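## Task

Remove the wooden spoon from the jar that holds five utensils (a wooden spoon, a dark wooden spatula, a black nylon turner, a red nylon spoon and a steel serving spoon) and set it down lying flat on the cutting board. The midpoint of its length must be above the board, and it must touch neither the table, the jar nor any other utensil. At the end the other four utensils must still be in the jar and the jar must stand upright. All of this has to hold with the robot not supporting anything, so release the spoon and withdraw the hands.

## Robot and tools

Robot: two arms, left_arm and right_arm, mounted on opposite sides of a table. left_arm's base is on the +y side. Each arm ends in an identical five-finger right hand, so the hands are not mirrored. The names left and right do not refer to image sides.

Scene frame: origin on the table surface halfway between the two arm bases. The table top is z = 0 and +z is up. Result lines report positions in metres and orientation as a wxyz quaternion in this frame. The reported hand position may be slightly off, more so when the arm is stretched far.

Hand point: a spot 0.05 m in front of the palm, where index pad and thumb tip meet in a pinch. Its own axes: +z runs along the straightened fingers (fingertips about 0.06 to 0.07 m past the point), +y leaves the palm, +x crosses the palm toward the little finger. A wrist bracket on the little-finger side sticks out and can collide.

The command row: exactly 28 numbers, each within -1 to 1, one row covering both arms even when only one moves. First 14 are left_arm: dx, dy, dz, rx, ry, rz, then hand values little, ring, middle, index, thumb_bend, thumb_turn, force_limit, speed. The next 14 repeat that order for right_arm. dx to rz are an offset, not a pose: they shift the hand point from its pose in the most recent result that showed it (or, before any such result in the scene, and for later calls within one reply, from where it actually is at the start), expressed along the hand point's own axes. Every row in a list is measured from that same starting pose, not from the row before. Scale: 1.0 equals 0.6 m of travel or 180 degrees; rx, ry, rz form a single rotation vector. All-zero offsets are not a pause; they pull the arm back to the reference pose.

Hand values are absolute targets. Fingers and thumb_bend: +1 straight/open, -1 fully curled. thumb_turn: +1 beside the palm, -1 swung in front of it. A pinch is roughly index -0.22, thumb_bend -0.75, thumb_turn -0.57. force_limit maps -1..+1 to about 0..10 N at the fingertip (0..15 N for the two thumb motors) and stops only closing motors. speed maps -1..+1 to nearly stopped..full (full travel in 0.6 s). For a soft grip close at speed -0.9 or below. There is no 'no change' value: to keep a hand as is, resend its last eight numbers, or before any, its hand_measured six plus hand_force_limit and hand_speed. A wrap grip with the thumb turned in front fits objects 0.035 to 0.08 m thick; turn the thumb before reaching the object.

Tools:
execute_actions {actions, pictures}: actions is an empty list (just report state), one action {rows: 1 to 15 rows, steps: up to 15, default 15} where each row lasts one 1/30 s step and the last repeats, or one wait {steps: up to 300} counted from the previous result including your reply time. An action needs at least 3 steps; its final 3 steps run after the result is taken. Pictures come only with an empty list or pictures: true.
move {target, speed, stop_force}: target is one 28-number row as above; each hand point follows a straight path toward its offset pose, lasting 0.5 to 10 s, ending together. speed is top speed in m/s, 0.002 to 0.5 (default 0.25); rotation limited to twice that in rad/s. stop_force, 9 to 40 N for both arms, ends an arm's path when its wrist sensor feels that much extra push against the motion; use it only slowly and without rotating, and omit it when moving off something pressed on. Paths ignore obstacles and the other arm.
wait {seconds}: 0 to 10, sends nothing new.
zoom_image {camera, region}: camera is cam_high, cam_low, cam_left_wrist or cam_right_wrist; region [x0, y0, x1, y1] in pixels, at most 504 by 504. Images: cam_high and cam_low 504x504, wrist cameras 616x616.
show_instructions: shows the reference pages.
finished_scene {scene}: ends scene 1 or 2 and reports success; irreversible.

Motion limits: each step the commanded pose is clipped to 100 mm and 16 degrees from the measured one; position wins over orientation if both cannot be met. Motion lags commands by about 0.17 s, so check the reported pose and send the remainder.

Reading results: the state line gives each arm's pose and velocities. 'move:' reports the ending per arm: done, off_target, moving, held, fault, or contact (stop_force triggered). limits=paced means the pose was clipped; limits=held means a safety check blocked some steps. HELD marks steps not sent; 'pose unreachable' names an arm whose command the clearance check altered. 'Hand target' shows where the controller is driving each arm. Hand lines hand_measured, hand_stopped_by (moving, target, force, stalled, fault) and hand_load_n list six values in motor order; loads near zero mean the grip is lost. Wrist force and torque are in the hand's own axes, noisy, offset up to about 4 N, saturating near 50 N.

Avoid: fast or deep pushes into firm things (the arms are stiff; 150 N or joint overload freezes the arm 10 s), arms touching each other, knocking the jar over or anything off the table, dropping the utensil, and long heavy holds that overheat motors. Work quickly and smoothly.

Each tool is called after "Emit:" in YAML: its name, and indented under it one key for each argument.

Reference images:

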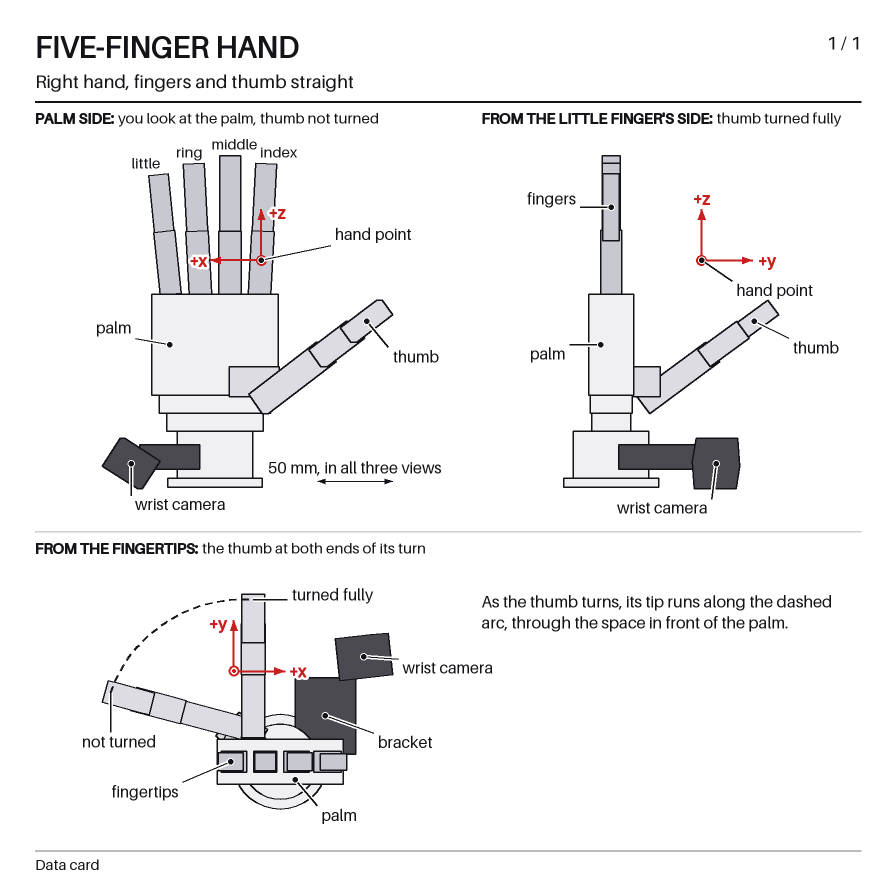

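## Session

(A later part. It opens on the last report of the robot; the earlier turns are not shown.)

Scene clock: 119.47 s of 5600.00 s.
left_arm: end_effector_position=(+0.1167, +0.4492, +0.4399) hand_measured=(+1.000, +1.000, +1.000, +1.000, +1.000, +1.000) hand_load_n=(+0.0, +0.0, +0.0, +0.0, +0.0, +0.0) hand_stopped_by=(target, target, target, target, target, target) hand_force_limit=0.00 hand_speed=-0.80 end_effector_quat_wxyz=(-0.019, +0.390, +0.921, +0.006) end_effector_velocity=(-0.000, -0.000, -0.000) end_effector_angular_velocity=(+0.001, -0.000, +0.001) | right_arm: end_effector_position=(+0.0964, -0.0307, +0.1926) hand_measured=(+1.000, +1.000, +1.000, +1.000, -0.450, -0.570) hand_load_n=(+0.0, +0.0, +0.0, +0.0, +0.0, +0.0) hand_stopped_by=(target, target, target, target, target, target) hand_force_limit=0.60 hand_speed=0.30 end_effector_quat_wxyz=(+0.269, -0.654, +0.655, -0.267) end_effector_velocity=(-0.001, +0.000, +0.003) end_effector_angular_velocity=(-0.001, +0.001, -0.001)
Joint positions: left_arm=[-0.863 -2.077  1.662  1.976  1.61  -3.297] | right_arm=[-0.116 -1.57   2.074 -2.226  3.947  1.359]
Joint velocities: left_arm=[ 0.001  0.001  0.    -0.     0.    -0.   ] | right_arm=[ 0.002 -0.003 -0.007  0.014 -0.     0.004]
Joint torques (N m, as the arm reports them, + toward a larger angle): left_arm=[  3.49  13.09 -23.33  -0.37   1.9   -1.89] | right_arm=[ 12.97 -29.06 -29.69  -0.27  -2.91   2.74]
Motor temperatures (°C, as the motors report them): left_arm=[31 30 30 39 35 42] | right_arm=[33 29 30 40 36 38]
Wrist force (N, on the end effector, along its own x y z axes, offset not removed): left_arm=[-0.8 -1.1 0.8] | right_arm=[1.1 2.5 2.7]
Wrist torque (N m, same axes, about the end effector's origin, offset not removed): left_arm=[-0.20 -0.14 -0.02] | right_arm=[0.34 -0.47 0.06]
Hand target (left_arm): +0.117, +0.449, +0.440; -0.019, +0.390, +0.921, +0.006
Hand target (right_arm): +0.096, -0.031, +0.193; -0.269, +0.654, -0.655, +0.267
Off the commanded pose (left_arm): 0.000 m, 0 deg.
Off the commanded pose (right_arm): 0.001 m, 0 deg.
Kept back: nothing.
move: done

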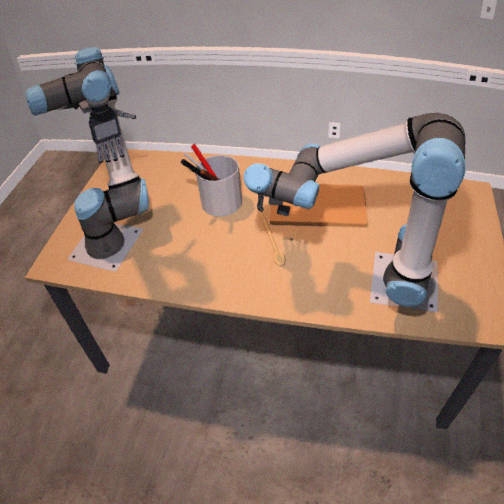

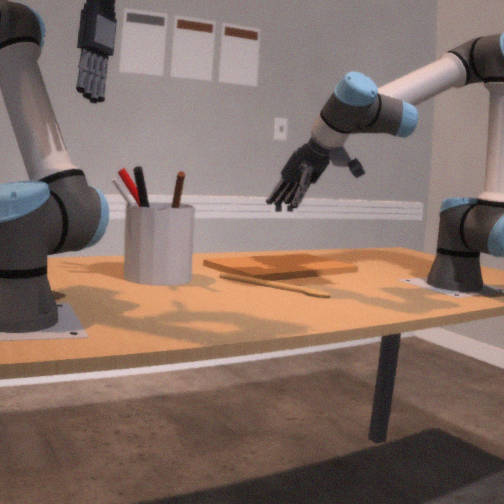

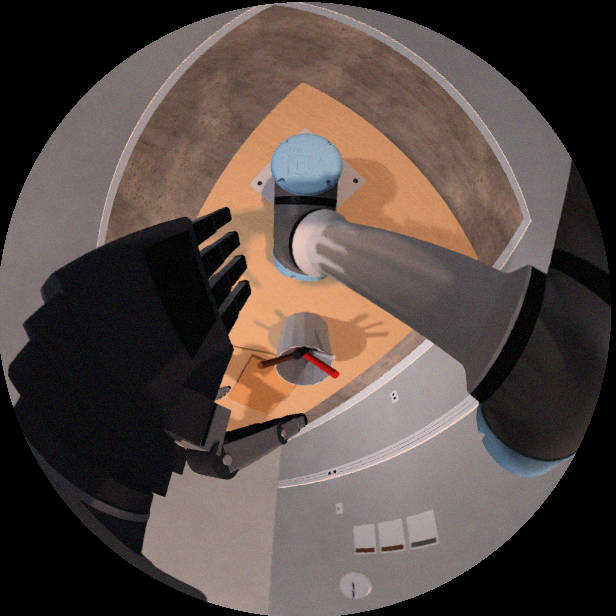

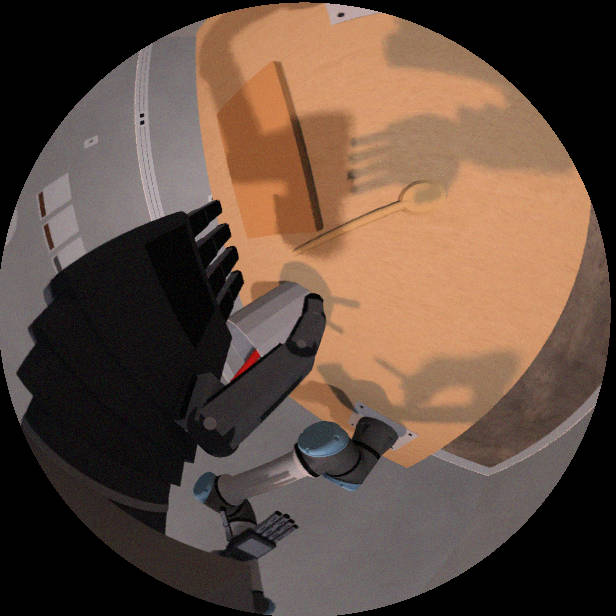

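Emit:
move:
  target: [0,0,0,0,0,0,1,1,1,1,1,1,0,-0.8, -0.05,0.1,0.1,0,-0.44,-0.44,-1,-1,-1,1,-0.45,-0.57,1,0.3]
  speed: 0.2

Scene clock: 125.17 s of 5600.00 s.
left_arm: end_effector_position=(+0.1167, +0.4492, +0.4399) hand_measured=(+1.000, +1.000, +1.000, +1.000, +1.000, +1.000) hand_load_n=(+0.0, +0.0, +0.0, +0.0, +0.0, +0.0) hand_stopped_by=(target, target, target, target, target, target) hand_force_limit=0.00 hand_speed=-0.80 end_effector_quat_wxyz=(-0.019, +0.390, +0.921, +0.006) end_effector_velocity=(+0.000, +0.000, +0.000) end_effector_angular_velocity=(+0.000, +0.001, -0.002) | right_arm: end_effector_position=(+0.0956, -0.0006, +0.1084) hand_measured=(-1.000, -1.000, -1.000, +1.000, -0.450, -0.570) hand_load_n=(+0.0, +0.0, +0.0, +0.0, +0.0, +0.0) hand_stopped_by=(target, target, target, target, target, target) hand_force_limit=1.00 hand_speed=0.30 end_effector_quat_wxyz=(-0.378, +0.906, +0.174, -0.076) end_effector_velocity=(+0.001, +0.000, -0.000) end_effector_angular_velocity=(-0.003, +0.003, +0.014)
Joint positions: left_arm=[-0.863 -2.077  1.662  1.976  1.61  -3.297] | right_arm=[-0.628 -1.41   2.28  -2.905  5.378 -0.881]
Joint velocities: left_arm=[-0.001 -0.001 -0.     0.001  0.001  0.001] | right_arm=[-0.002  0.002 -0.007  0.02   0.008 -0.019]
Joint torques (N m, as the arm reports them, + toward a larger angle): left_arm=[  3.5   12.66 -23.48  -0.19   1.89  -1.95] | right_arm=[-12.71 -13.34 -26.61  -0.51   2.78  -2.31]
Motor temperatures (°C, as the motors report them): left_arm=[31 30 30 39 35 42] | right_arm=[33 29 30 40 36 38]
Wrist force (N, on the end effector, along its own x y z axes, offset not removed): left_arm=[-0.5 -1.1 0.2] | right_arm=[0.7 0.4 1.4]
Wrist torque (N m, same axes, about the end effector's origin, offset not removed): left_arm=[-0.09 -0.18 0.04] | right_arm=[0.22 -0.26 -0.03]
Hand target (left_arm): +0.117, +0.449, +0.440; -0.019, +0.390, +0.921, +0.006
Hand target (right_arm): +0.096, -0.001, +0.108; -0.377, +0.906, +0.175, -0.077
Off the commanded pose (left_arm): 0.000 m, 0 deg.
Off the commanded pose (right_arm): 0.001 m, 0 deg.
Kept back: nothing.
move: done

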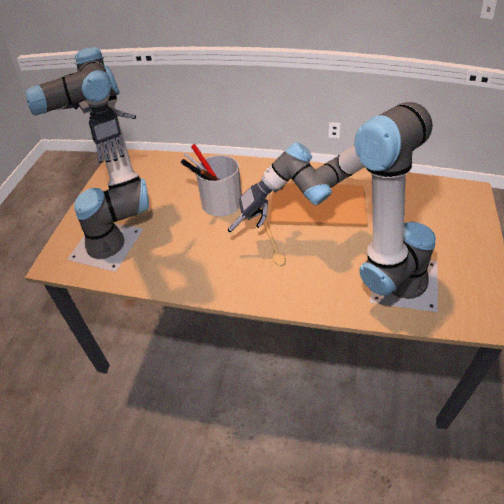

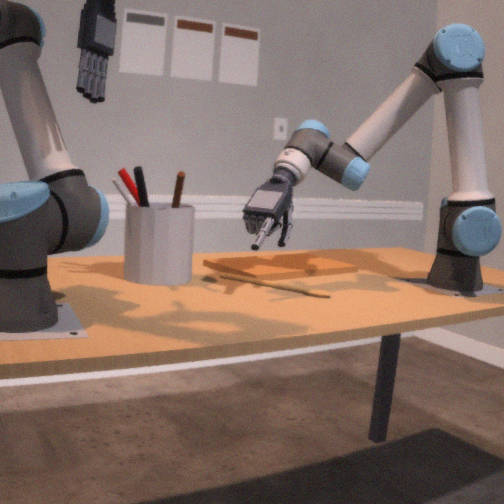

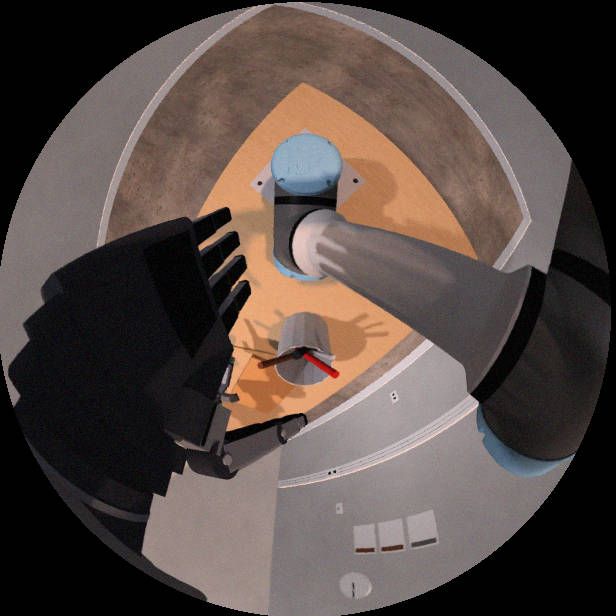

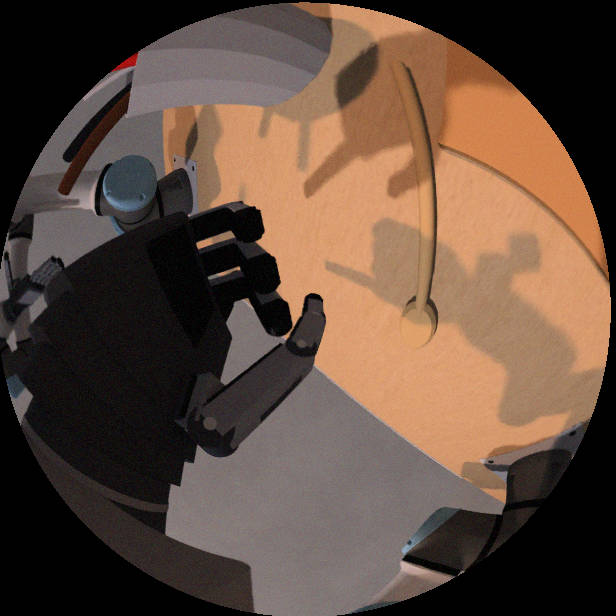

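Emit:
move:
  target: [0,0,0,0,0,0,1,1,1,1,1,1,0,-0.8, 0.033,0.082,0.035,0,0,0,-1,-1,-1,0.25,-0.45,-0.57,1,0.3]
  speed: 0.1

Scene clock: 126.53 s of 5600.00 s.
left_arm: end_effector_position=(+0.1167, +0.4492, +0.4399) hand_measured=(+1.000, +1.000, +1.000, +1.000, +1.000, +1.000) hand_load_n=(+0.0, +0.0, +0.0, +0.0, +0.0, +0.0) hand_stopped_by=(target, target, target, target, target, target) hand_force_limit=0.00 hand_speed=-0.80 end_effector_quat_wxyz=(-0.019, +0.390, +0.921, +0.006) end_effector_velocity=(-0.000, -0.000, +0.000) end_effector_angular_velocity=(+0.001, -0.001, -0.003) | right_arm: end_effector_position=(+0.1209, -0.0116, +0.0589) hand_measured=(-1.000, -1.000, -1.000, +0.250, -0.450, -0.570) hand_load_n=(+0.0, +0.0, +0.0, +0.0, +0.0, +0.0) hand_stopped_by=(target, target, target, target, target, target) hand_force_limit=1.00 hand_speed=0.30 end_effector_quat_wxyz=(-0.378, +0.906, +0.174, -0.076) end_effector_velocity=(+0.001, -0.000, -0.003) end_effector_angular_velocity=(+0.001, -0.001, +0.002)
Joint positions: left_arm=[-0.863 -2.077  1.662  1.976  1.61  -3.297] | right_arm=[-0.692 -1.299  2.323 -3.011  5.406 -0.956]
Joint velocities: left_arm=[-0.003  0.001 -0.     0.001 -0.    -0.   ] | right_arm=[-0.002  0.007  0.001 -0.007  0.001 -0.004]
Joint torques (N m, as the arm reports them, + toward a larger angle): left_arm=[  3.68  13.07 -23.23  -0.22   1.86  -1.87] | right_arm=[-15.01 -15.09  -5.21  -5.42   2.97  -2.2 ]
Motor temperatures (°C, as the motors report them): left_arm=[31 30 30 39 35 42] | right_arm=[33 29 30 40 36 38]
Wrist force (N, on the end effector, along its own x y z axes, offset not removed): left_arm=[-0.7 -0.7 0.1] | right_arm=[0.5 1.8 2.7]
Wrist torque (N m, same axes, about the end effector's origin, offset not removed): left_arm=[-0.01 -0.13 0.00] | right_arm=[0.28 -0.33 0.09]
Hand target (left_arm): +0.117, +0.449, +0.440; -0.019, +0.390, +0.921, +0.006
Hand target (right_arm): +0.121, -0.012, +0.059; -0.378, +0.906, +0.174, -0.076
Off the commanded pose (left_arm): 0.000 m, 0 deg.
Off the commanded pose (right_arm): 0.000 m, 0 deg.
Kept back: nothing.
move: done

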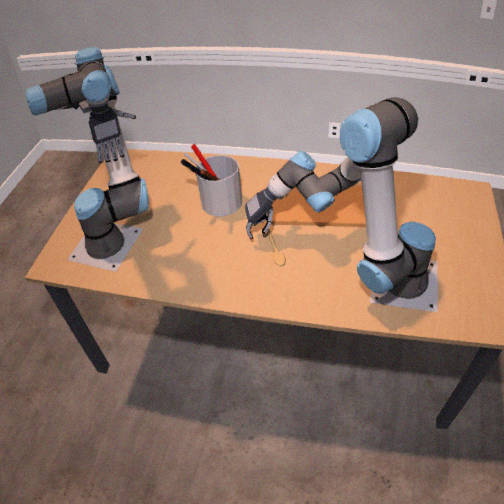

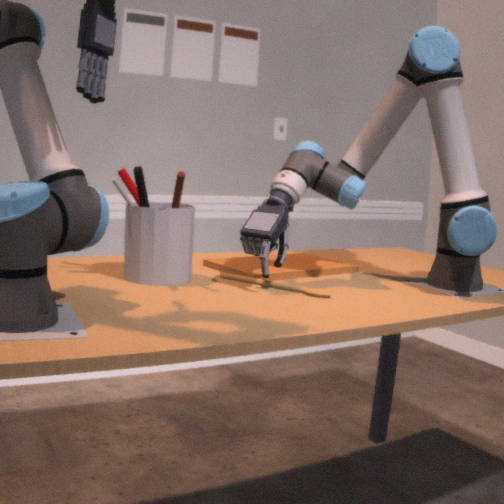

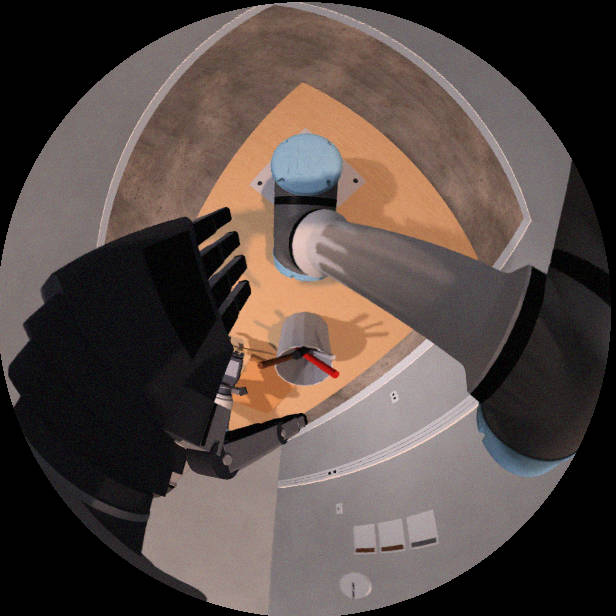

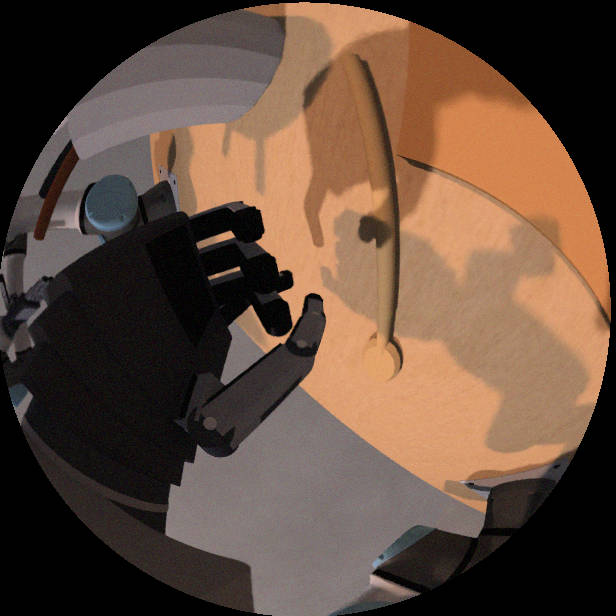

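Emit:
move:
  target: [0,0,0,0,0,0,1,1,1,1,1,1,0,-0.8, 0,0.07,-0.023,0,0,0,-1,-1,-1,0.25,-0.45,-0.57,1,0.3]
  speed: 0.06

Scene clock: 127.97 s of 5600.00 s.
left_arm: end_effector_position=(+0.1167, +0.4492, +0.4399) hand_measured=(+1.000, +1.000, +1.000, +1.000, +1.000, +1.000) hand_load_n=(+0.0, +0.0, +0.0, +0.0, +0.0, +0.0) hand_stopped_by=(target, target, target, target, target, target) hand_force_limit=0.00 hand_speed=-0.80 end_effector_quat_wxyz=(-0.019, +0.390, +0.921, +0.006) end_effector_velocity=(+0.000, -0.000, -0.000) end_effector_angular_velocity=(-0.002, +0.001, +0.000) | right_arm: end_effector_position=(+0.1354, -0.0478, +0.0390) hand_measured=(-1.000, -1.000, -1.000, +0.250, -0.450, -0.570) hand_load_n=(+0.0, +0.0, +0.0, +0.0, +0.0, +0.0) hand_stopped_by=(target, target, target, target, target, target) hand_force_limit=1.00 hand_speed=0.30 end_effector_quat_wxyz=(-0.378, +0.906, +0.174, -0.076) end_effector_velocity=(+0.002, -0.003, -0.001) end_effector_angular_velocity=(-0.001, -0.000, -0.002)
Joint positions: left_arm=[-0.863 -2.077  1.662  1.976  1.61  -3.297] | right_arm=[-0.782 -1.31   2.41  -3.015  5.439 -1.066]
Joint velocities: left_arm=[ 0.001 -0.    -0.001 -0.001 -0.001  0.001] | right_arm=[-0.009 -0.001  0.005  0.002  0.001 -0.009]
Joint torques (N m, as the arm reports them, + toward a larger angle): left_arm=[  3.29  12.44 -23.6   -0.17   1.86  -1.96] | right_arm=[-15.42 -29.03  -4.41  -0.05   3.16  -2.33]
Motor temperatures (°C, as the motors report them): left_arm=[31 30 30 39 35 42] | right_arm=[33 29 30 40 36 38]
Wrist force (N, on the end effector, along its own x y z axes, offset not removed): left_arm=[-0.3 -1.3 0.5] | right_arm=[0.2 0.9 3.0]
Wrist torque (N m, same axes, about the end effector's origin, offset not removed): left_arm=[-0.18 -0.21 0.01] | right_arm=[0.10 -0.26 -0.09]
Hand target (left_arm): +0.117, +0.449, +0.440; -0.019, +0.390, +0.921, +0.006
Hand target (right_arm): +0.135, -0.048, +0.039; -0.378, +0.906, +0.174, -0.076
Off the commanded pose (left_arm): 0.000 m, 0 deg.
Off the commanded pose (right_arm): 0.000 m, 0 deg.
Kept back: nothing.
move: done

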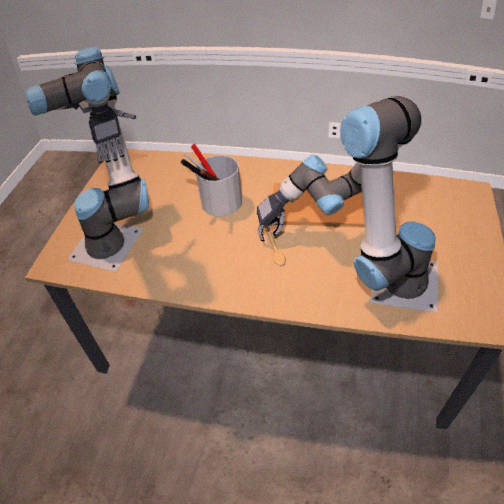

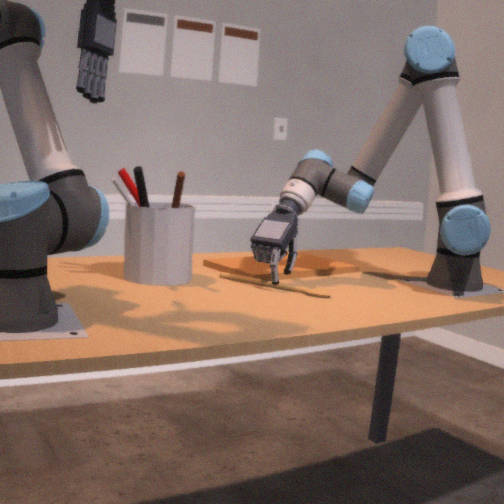

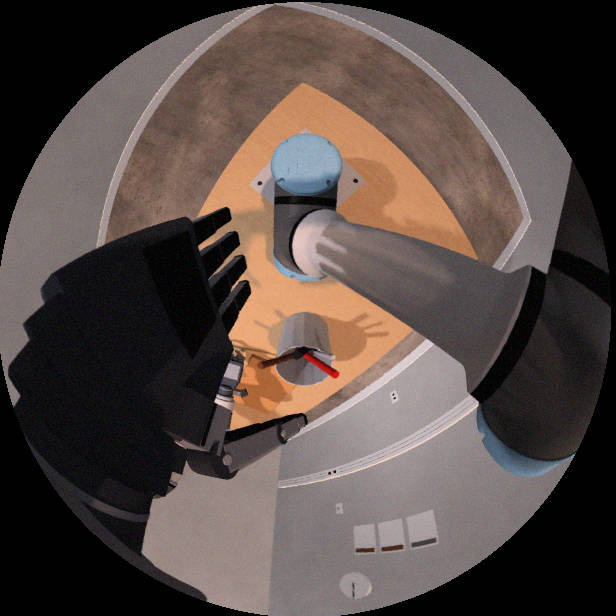

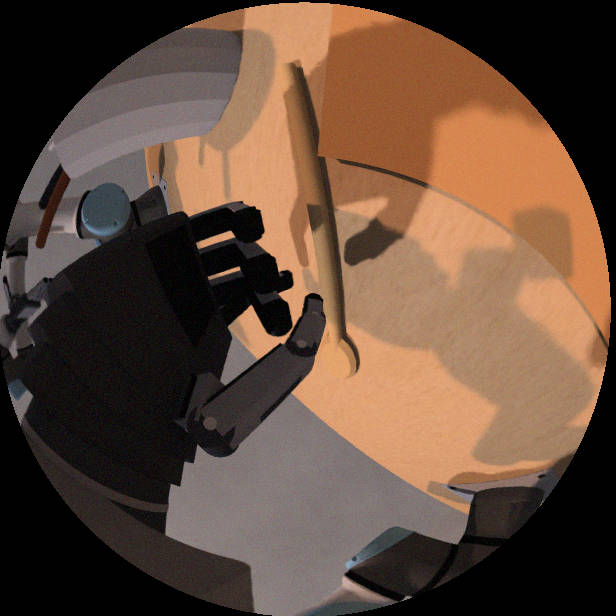

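Emit:
move:
  target: [0,0,0,0,0,0,1,1,1,1,1,1,0,-0.8, 0.05,0.018,-0.018,0,0,0,-1,-1,-1,0.25,-0.45,-0.57,1,0.3]
  speed: 0.05

Emit:
move:
  target: [0,0,0,0,0,0,1,1,1,1,1,1,0,-0.8, 0,0.04,0.04,0,0,0,-1,-1,-1,0.25,-0.45,-0.57,1,0.3]
  speed: 0.006
  stop_force: 9

Scene clock: 129.30 s of 5600.00 s.
left_arm: end_effector_position=(+0.1167, +0.4492, +0.4399) hand_measured=(+1.000, +1.000, +1.000, +1.000, +1.000, +1.000) hand_load_n=(+0.0, +0.0, +0.0, +0.0, +0.0, +0.0) hand_stopped_by=(target, target, target, target, target, target) hand_force_limit=0.00 hand_speed=-0.80 end_effector_quat_wxyz=(-0.019, +0.390, +0.921, +0.006) end_effector_velocity=(+0.000, -0.000, -0.000) end_effector_angular_velocity=(-0.000, -0.001, +0.000) | right_arm: end_effector_position=(+0.1685, -0.0507, +0.0388) hand_measured=(-1.000, -1.000, -1.000, +0.250, -0.450, -0.570) hand_load_n=(+0.0, +0.0, +0.0, +0.0, +0.0, +0.0) hand_stopped_by=(target, target, target, target, target, target) hand_force_limit=1.00 hand_speed=0.30 end_effector_quat_wxyz=(-0.378, +0.906, +0.174, -0.076) end_effector_velocity=(+0.003, -0.000, -0.000) end_effector_angular_velocity=(-0.001, +0.001, -0.000)
Joint positions: left_arm=[-0.863 -2.077  1.662  1.976  1.61  -3.297] | right_arm=[-0.844 -1.304  2.373 -2.932  5.459 -1.145]
Joint velocities: left_arm=[ 0.001  0.001  0.    -0.    -0.001  0.001] | right_arm=[-0.006  0.001 -0.004  0.009  0.002 -0.008]
Joint torques (N m, as the arm reports them, + toward a larger angle): left_arm=[  3.91  12.88 -23.92  -0.26   1.87  -1.96] | right_arm=[-12.73 -15.77 -25.18  -0.38   3.01  -2.34]
Motor temperatures (°C, as the motors report them): left_arm=[31 30 30 39 35 42] | right_arm=[33 29 30 40 36 38]
Wrist force (N, on the end effector, along its own x y z axes, offset not removed): left_arm=[-0.2 -1.8 0.9] | right_arm=[1.0 1.9 3.2]
Wrist torque (N m, same axes, about the end effector's origin, offset not removed): left_arm=[-0.27 -0.25 -0.02] | right_arm=[0.33 -0.47 0.06]
Hand target (left_arm): +0.117, +0.449, +0.440; -0.019, +0.390, +0.921, +0.006
Hand target (right_arm): +0.169, -0.051, +0.039; -0.378, +0.906, +0.174, -0.076
Off the commanded pose (left_arm): 0.000 m, 0 deg.
Off the commanded pose (right_arm): 0.000 m, 0 deg.
Kept back: nothing.
move: done

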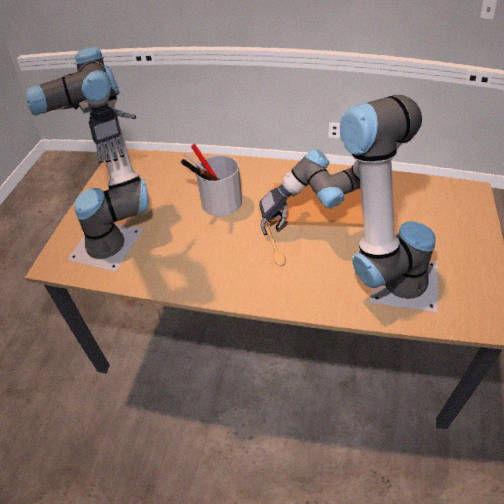

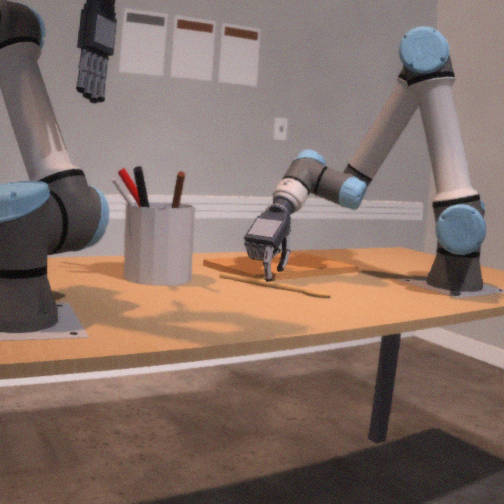

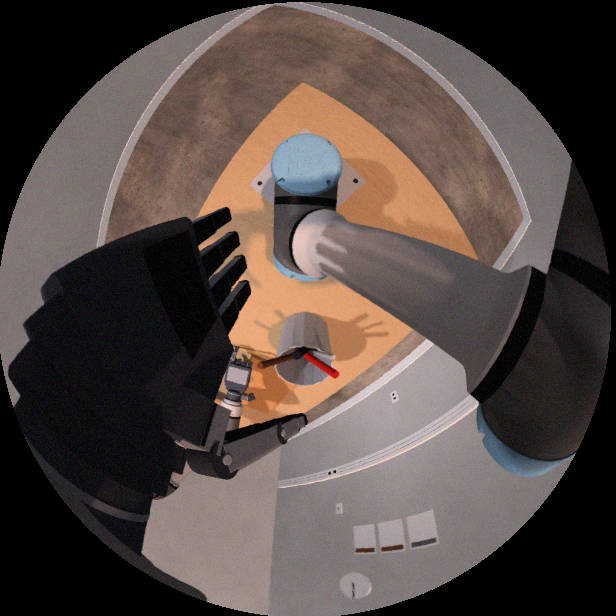

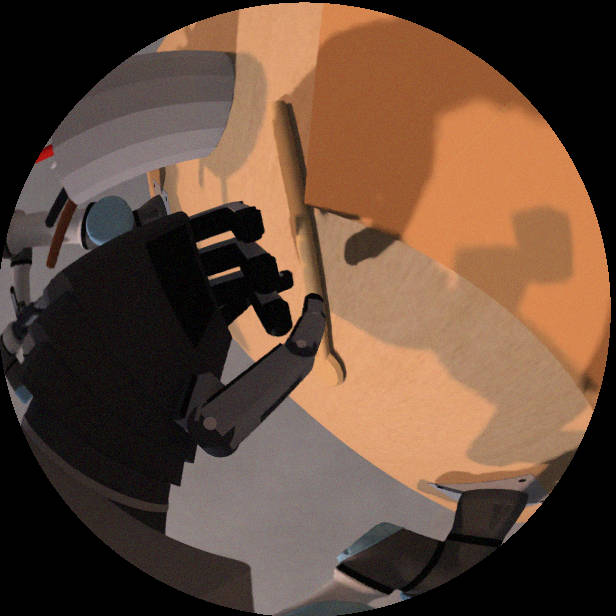

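Scene clock: 132.23 s of 5600.00 s.
left_arm: end_effector_position=(+0.1167, +0.4492, +0.4399) hand_measured=(+1.000, +1.000, +1.000, +1.000, +1.000, +1.000) hand_load_n=(+0.0, +0.0, +0.0, +0.0, +0.0, +0.0) hand_stopped_by=(target, target, target, target, target, target) hand_force_limit=0.00 hand_speed=-0.80 end_effector_quat_wxyz=(-0.019, +0.390, +0.921, +0.006) end_effector_velocity=(-0.000, -0.000, -0.000) end_effector_angular_velocity=(+0.000, -0.000, +0.001) | right_arm: end_effector_position=(+0.1684, -0.0507, +0.0236) hand_measured=(-1.000, -1.000, -1.000, +0.250, -0.450, -0.570) hand_load_n=(+0.0, +0.0, +0.0, -2.0, +0.0, +0.0) hand_stopped_by=(target, target, target, target, target, target) hand_force_limit=1.00 hand_speed=0.30 end_effector_quat_wxyz=(-0.378, +0.906, +0.174, -0.076) end_effector_velocity=(-0.001, -0.001, +0.002) end_effector_angular_velocity=(-0.003, +0.004, -0.000)
Joint positions: left_arm=[-0.863 -2.077  1.662  1.976  1.61  -3.297] | right_arm=[-0.844 -1.258  2.381 -2.986  5.459 -1.145]
Joint velocities: left_arm=[ 0.     0.001 -0.    -0.001 -0.    -0.001] | right_arm=[ 0.    -0.007  0.     0.011 -0.     0.   ]
Joint torques (N m, as the arm reports them, + toward a larger angle): left_arm=[  3.4   13.24 -22.89  -0.28   1.87  -1.83] | right_arm=[ 11.5  -23.78  -5.62   1.58  -3.49   1.51]
Motor temperatures (°C, as the motors report them): left_arm=[31 30 30 39 35 42] | right_arm=[33 29 30 40 36 38]
Wrist force (N, on the end effector, along its own x y z axes, offset not removed): left_arm=[0.8 -1.6 1.7] | right_arm=[-1.4 -12.5 -13.7]
Wrist torque (N m, same axes, about the end effector's origin, offset not removed): left_arm=[-0.27 -0.42 0.12] | right_arm=[1.07 -0.32 0.08]
Hand target (left_arm): +0.117, +0.449, +0.440; -0.019, +0.390, +0.921, +0.006
Hand target (right_arm): +0.168, -0.051, +0.024; -0.378, +0.906, +0.174, -0.076
Off the commanded pose (left_arm): 0.000 m, 0 deg.
Off the commanded pose (right_arm): 0.019 m, 0 deg.
Kept back: nothing.
move: contact (right_arm)

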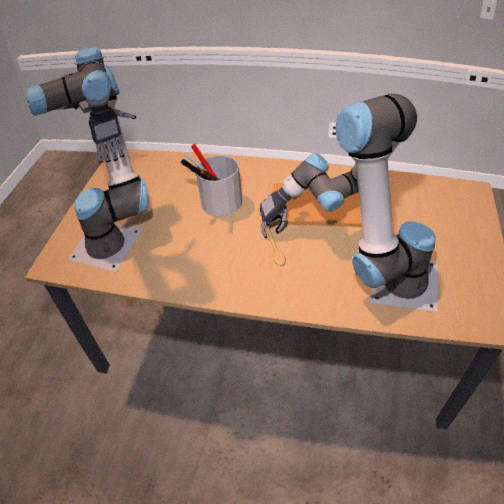

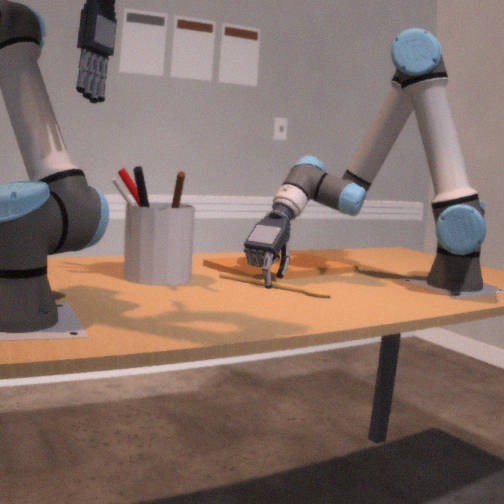

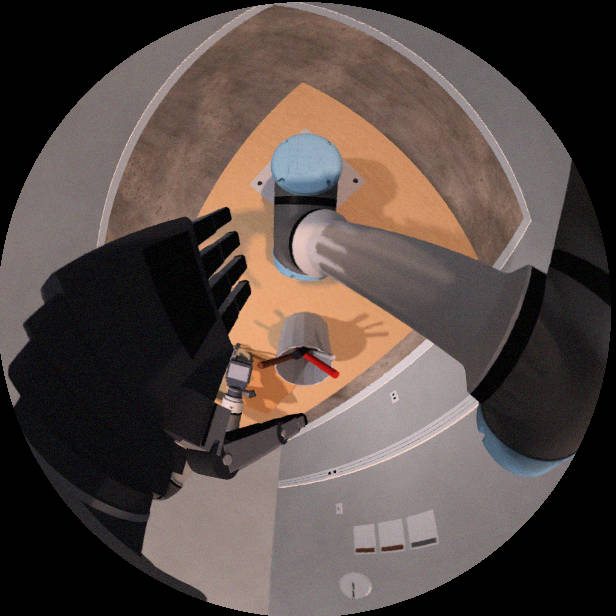

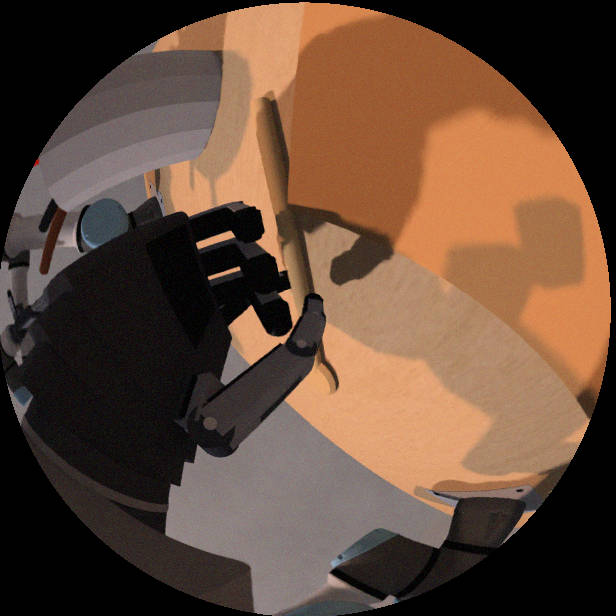

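Emit:
move:
  target: [0,0,0,0,0,0,1,1,1,1,1,1,0,-0.8, 0,-0.003,-0.003,0,0,0,-1,-1,-1,0.25,-0.45,-0.57,0.6,-0.7]
  speed: 0.01

Emit:
move:
  target: [0,0,0,0,0,0,1,1,1,1,1,1,0,-0.8, 0,0,0,0,0,0,-1,-1,-1,-0.6,-0.9,-0.57,0.6,-0.7]

Emit:
move:
  target: [0,0,0,0,0,0,1,1,1,1,1,1,0,-0.8, 0,-0.06,-0.06,0,0,0,-1,-1,-1,-0.6,-0.9,-0.57,0.6,-0.7]
  speed: 0.03

Scene clock: 133.17 s of 5600.00 s.
left_arm: end_effector_position=(+0.1167, +0.4492, +0.4399) hand_measured=(+1.000, +1.000, +1.000, +1.000, +1.000, +1.000) hand_load_n=(+0.0, +0.0, +0.0, +0.0, +0.0, +0.0) hand_stopped_by=(target, target, target, target, target, target) hand_force_limit=0.00 hand_speed=-0.80 end_effector_quat_wxyz=(-0.019, +0.390, +0.921, +0.006) end_effector_velocity=(+0.001, -0.000, +0.000) end_effector_angular_velocity=(-0.001, -0.002, -0.001) | right_arm: end_effector_position=(+0.1684, -0.0507, +0.0259) hand_measured=(-1.000, -1.000, -1.000, +0.250, -0.450, -0.570) hand_load_n=(+0.0, +0.0, +0.0, +0.0, +0.0, +0.0) hand_stopped_by=(target, target, target, target, target, target) hand_force_limit=0.60 hand_speed=-0.70 end_effector_quat_wxyz=(-0.378, +0.906, +0.174, -0.076) end_effector_velocity=(-0.001, +0.000, +0.001) end_effector_angular_velocity=(+0.000, +0.000, +0.002)
Joint positions: left_arm=[-0.863 -2.077  1.662  1.976  1.61  -3.297] | right_arm=[-0.844 -1.265  2.38  -2.978  5.459 -1.145]
Joint velocities: left_arm=[-0.001 -0.001  0.     0.001 -0.002  0.   ] | right_arm=[ 0.002 -0.004 -0.001  0.005  0.    -0.   ]
Joint torques (N m, as the arm reports them, + toward a larger angle): left_arm=[  4.3   13.1  -23.53  -0.25   1.94  -1.88] | right_arm=[  8.55 -31.39 -21.62  -0.2    2.76   0.52]
Motor temperatures (°C, as the motors report them): left_arm=[31 30 30 39 35 42] | right_arm=[33 29 30 40 36 38]
Wrist force (N, on the end effector, along its own x y z axes, offset not removed): left_arm=[-0.1 -1.0 0.0] | right_arm=[1.1 1.6 0.4]
Wrist torque (N m, same axes, about the end effector's origin, offset not removed): left_arm=[-0.11 -0.16 0.08] | right_arm=[0.42 -0.29 0.08]
Hand target (left_arm): +0.117, +0.449, +0.440; -0.019, +0.390, +0.921, +0.006
Hand target (right_arm): +0.168, -0.051, +0.026; -0.378, +0.906, +0.174, -0.076
Off the commanded pose (left_arm): 0.000 m, 0 deg.
Off the commanded pose (right_arm): 0.000 m, 0 deg.
Kept back: nothing.
move: done

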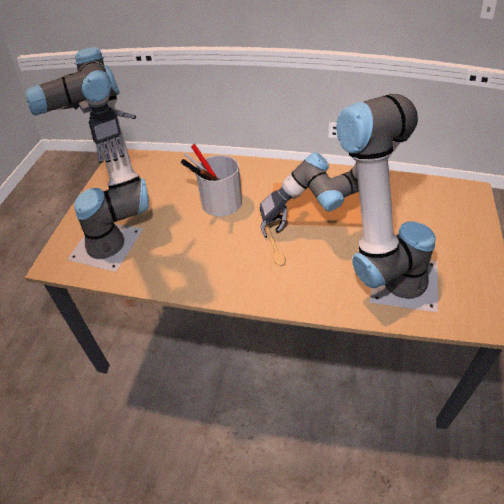

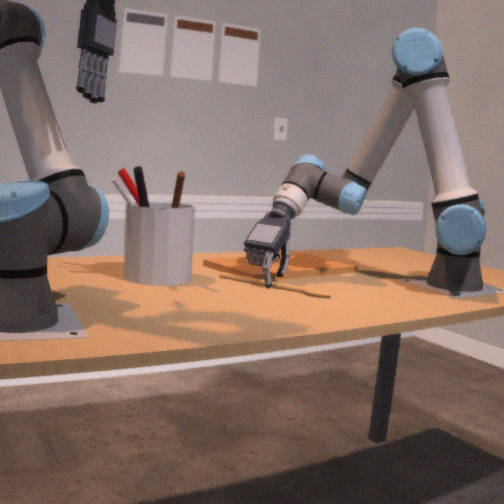

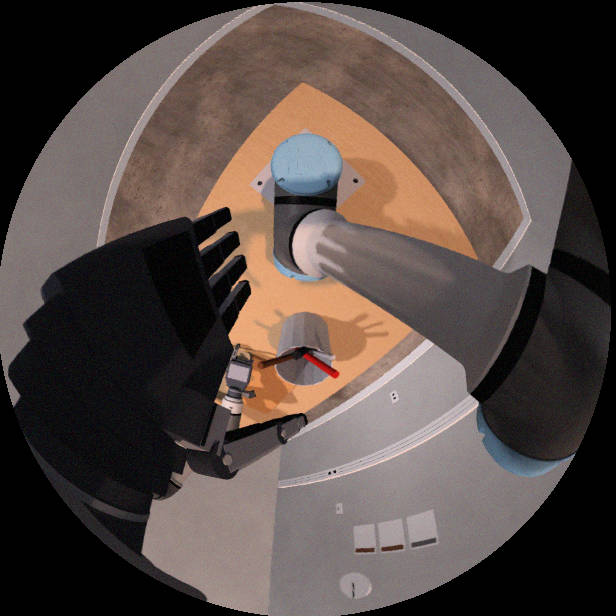

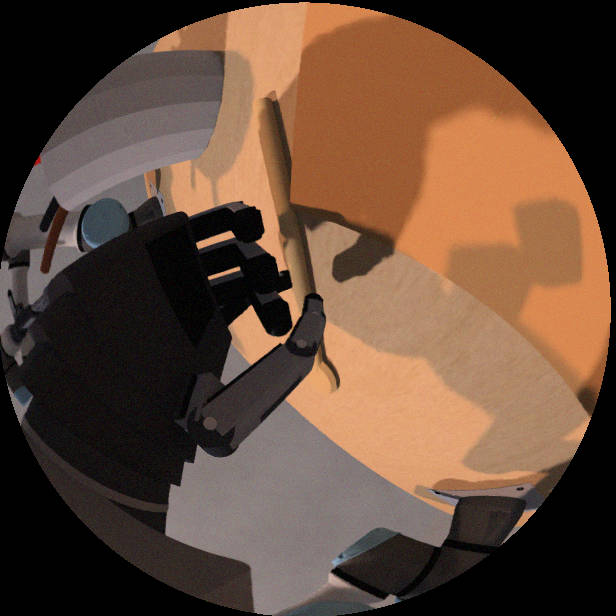

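Scene clock: 134.77 s of 5600.00 s.
left_arm: end_effector_position=(+0.1167, +0.4492, +0.4399) hand_measured=(+1.000, +1.000, +1.000, +1.000, +1.000, +1.000) hand_load_n=(+0.0, +0.0, +0.0, +0.0, +0.0, +0.0) hand_stopped_by=(target, target, target, target, target, target) hand_force_limit=0.00 hand_speed=-0.80 end_effector_quat_wxyz=(-0.019, +0.390, +0.921, +0.006) end_effector_velocity=(+0.001, +0.000, -0.000) end_effector_angular_velocity=(-0.001, +0.000, +0.001) | right_arm: end_effector_position=(+0.1684, -0.0507, +0.0260) hand_measured=(-1.000, -1.000, -1.000, -0.240, -0.838, -0.570) hand_load_n=(+0.0, +0.0, +0.0, +11.5, +11.0, +0.5) hand_stopped_by=(target, target, target, force, force, target) hand_force_limit=0.60 hand_speed=-0.70 end_effector_quat_wxyz=(-0.378, +0.906, +0.174, -0.076) end_effector_velocity=(+0.000, -0.000, +0.000) end_effector_angular_velocity=(+0.000, -0.001, -0.001)
Joint positions: left_arm=[-0.863 -2.077  1.662  1.976  1.61  -3.297] | right_arm=[-0.844 -1.265  2.38  -2.978  5.459 -1.145]
Joint velocities: left_arm=[ 0.001 -0.002  0.001  0.    -0.001 -0.   ] | right_arm=[-0.001 -0.001  0.    -0.    -0.    -0.   ]
Joint torques (N m, as the arm reports them, + toward a larger angle): left_arm=[  3.78  13.24 -23.62  -0.24   1.89  -1.91] | right_arm=[  8.28 -15.27  -8.6   -5.34  -0.72   0.2 ]
Motor temperatures (°C, as the motors report them): left_arm=[31 30 30 39 35 42] | right_arm=[33 29 30 40 36 38]
Wrist force (N, on the end effector, along its own x y z axes, offset not removed): left_arm=[0.6 -2.1 2.4] | right_arm=[0.1 3.3 1.8]
Wrist torque (N m, same axes, about the end effector's origin, offset not removed): left_arm=[-0.36 -0.46 0.03] | right_arm=[0.56 -0.27 0.04]
Hand target (left_arm): +0.117, +0.449, +0.440; -0.019, +0.390, +0.921, +0.006
Hand target (right_arm): +0.168, -0.051, +0.026; -0.378, +0.906, +0.174, -0.076
Off the commanded pose (left_arm): 0.000 m, 0 deg.
Off the commanded pose (right_arm): 0.000 m, 0 deg.
Kept back: nothing.
move: done

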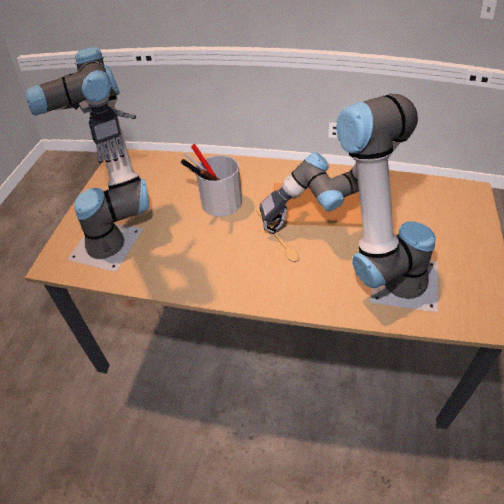

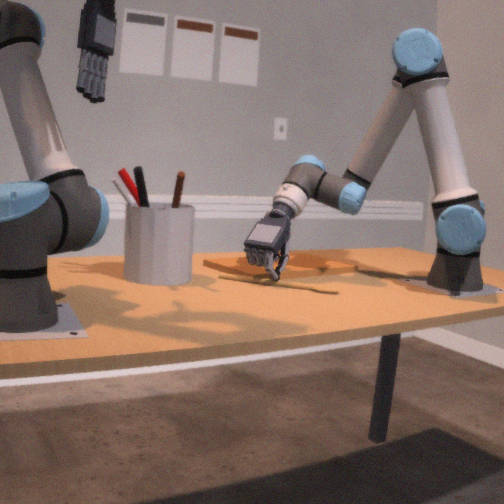

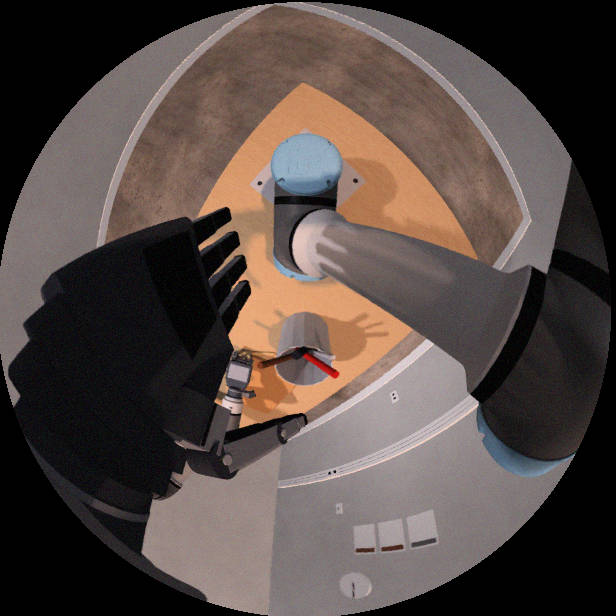

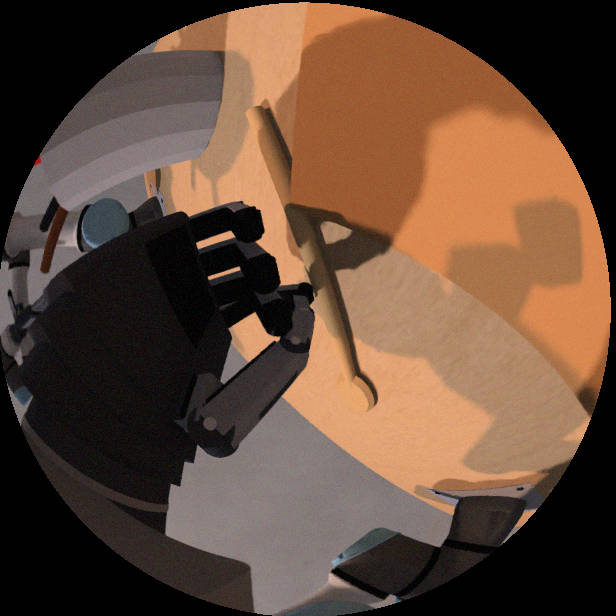

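Scene clock: 136.87 s of 5600.00 s.
left_arm: end_effector_position=(+0.1167, +0.4492, +0.4399) hand_measured=(+1.000, +1.000, +1.000, +1.000, +1.000, +1.000) hand_load_n=(+0.0, +0.0, +0.0, +0.0, +0.0, +0.0) hand_stopped_by=(target, target, target, target, target, target) hand_force_limit=0.00 hand_speed=-0.80 end_effector_quat_wxyz=(-0.019, +0.390, +0.921, +0.006) end_effector_velocity=(-0.000, +0.000, +0.000) end_effector_angular_velocity=(+0.001, +0.001, -0.001) | right_arm: end_effector_position=(+0.1687, -0.0507, +0.0765) hand_measured=(-1.000, -1.000, -1.000, -0.240, -0.838, -0.570) hand_load_n=(+0.0, +0.0, +0.0, +11.5, +11.0, +0.5) hand_stopped_by=(target, target, target, force, force, target) hand_force_limit=0.60 hand_speed=-0.70 end_effector_quat_wxyz=(-0.378, +0.906, +0.174, -0.076) end_effector_velocity=(+0.000, -0.000, +0.003) end_effector_angular_velocity=(-0.000, +0.001, -0.001)
Joint positions: left_arm=[-0.863 -2.077  1.662  1.976  1.61  -3.297] | right_arm=[-0.845 -1.41   2.346 -2.799  5.459 -1.145]
Joint velocities: left_arm=[-0.001 -0.    -0.     0.     0.001  0.   ] | right_arm=[-0.001 -0.007 -0.002  0.01   0.    -0.   ]
Joint torques (N m, as the arm reports them, + toward a larger angle): left_arm=[  3.77  13.04 -23.47  -0.34   1.87  -1.97] | right_arm=[-13.4  -32.52 -27.05   0.11   2.89  -2.34]
Motor temperatures (°C, as the motors report them): left_arm=[31 30 30 39 35 42] | right_arm=[33 29 30 40 36 38]
Wrist force (N, on the end effector, along its own x y z axes, offset not removed): left_arm=[0.4 -0.9 1.0] | right_arm=[-0.6 2.4 1.8]
Wrist torque (N m, same axes, about the end effector's origin, offset not removed): left_arm=[-0.17 -0.30 0.05] | right_arm=[0.46 -0.14 0.04]
Hand target (left_arm): +0.117, +0.449, +0.440; -0.019, +0.390, +0.921, +0.006
Hand target (right_arm): +0.169, -0.051, +0.077; -0.378, +0.906, +0.174, -0.076
Off the commanded pose (left_arm): 0.000 m, 0 deg.
Off the commanded pose (right_arm): 0.000 m, 0 deg.
Kept back: nothing.
move: done

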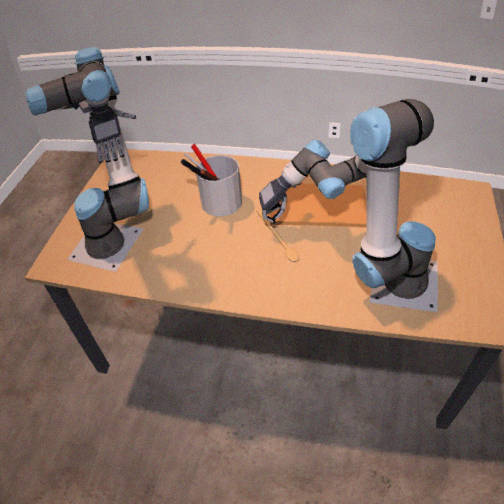

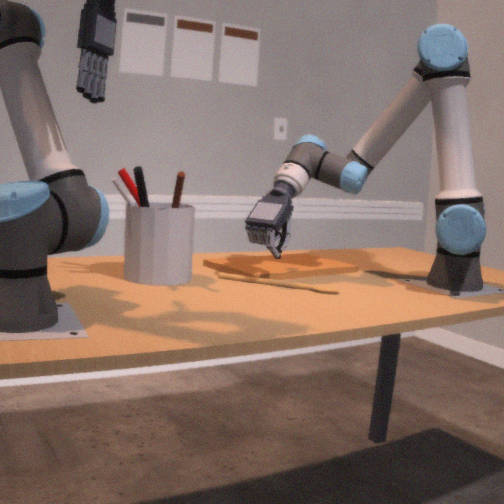

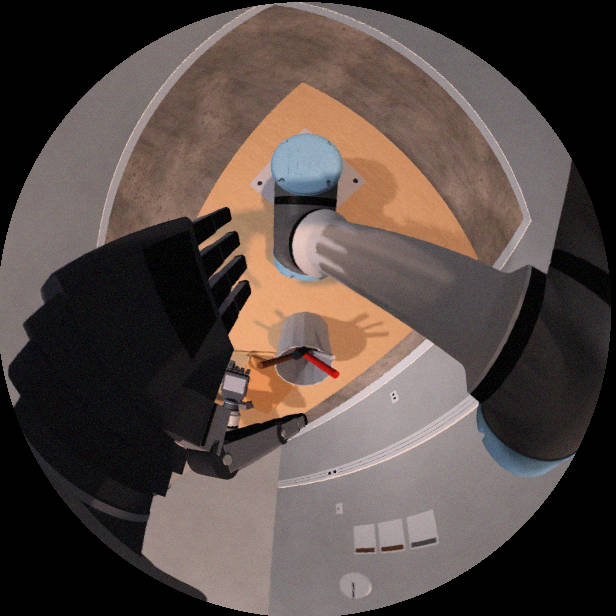

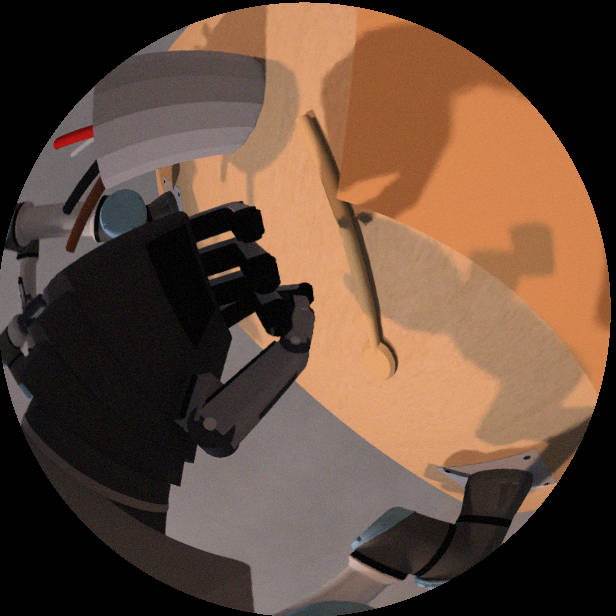

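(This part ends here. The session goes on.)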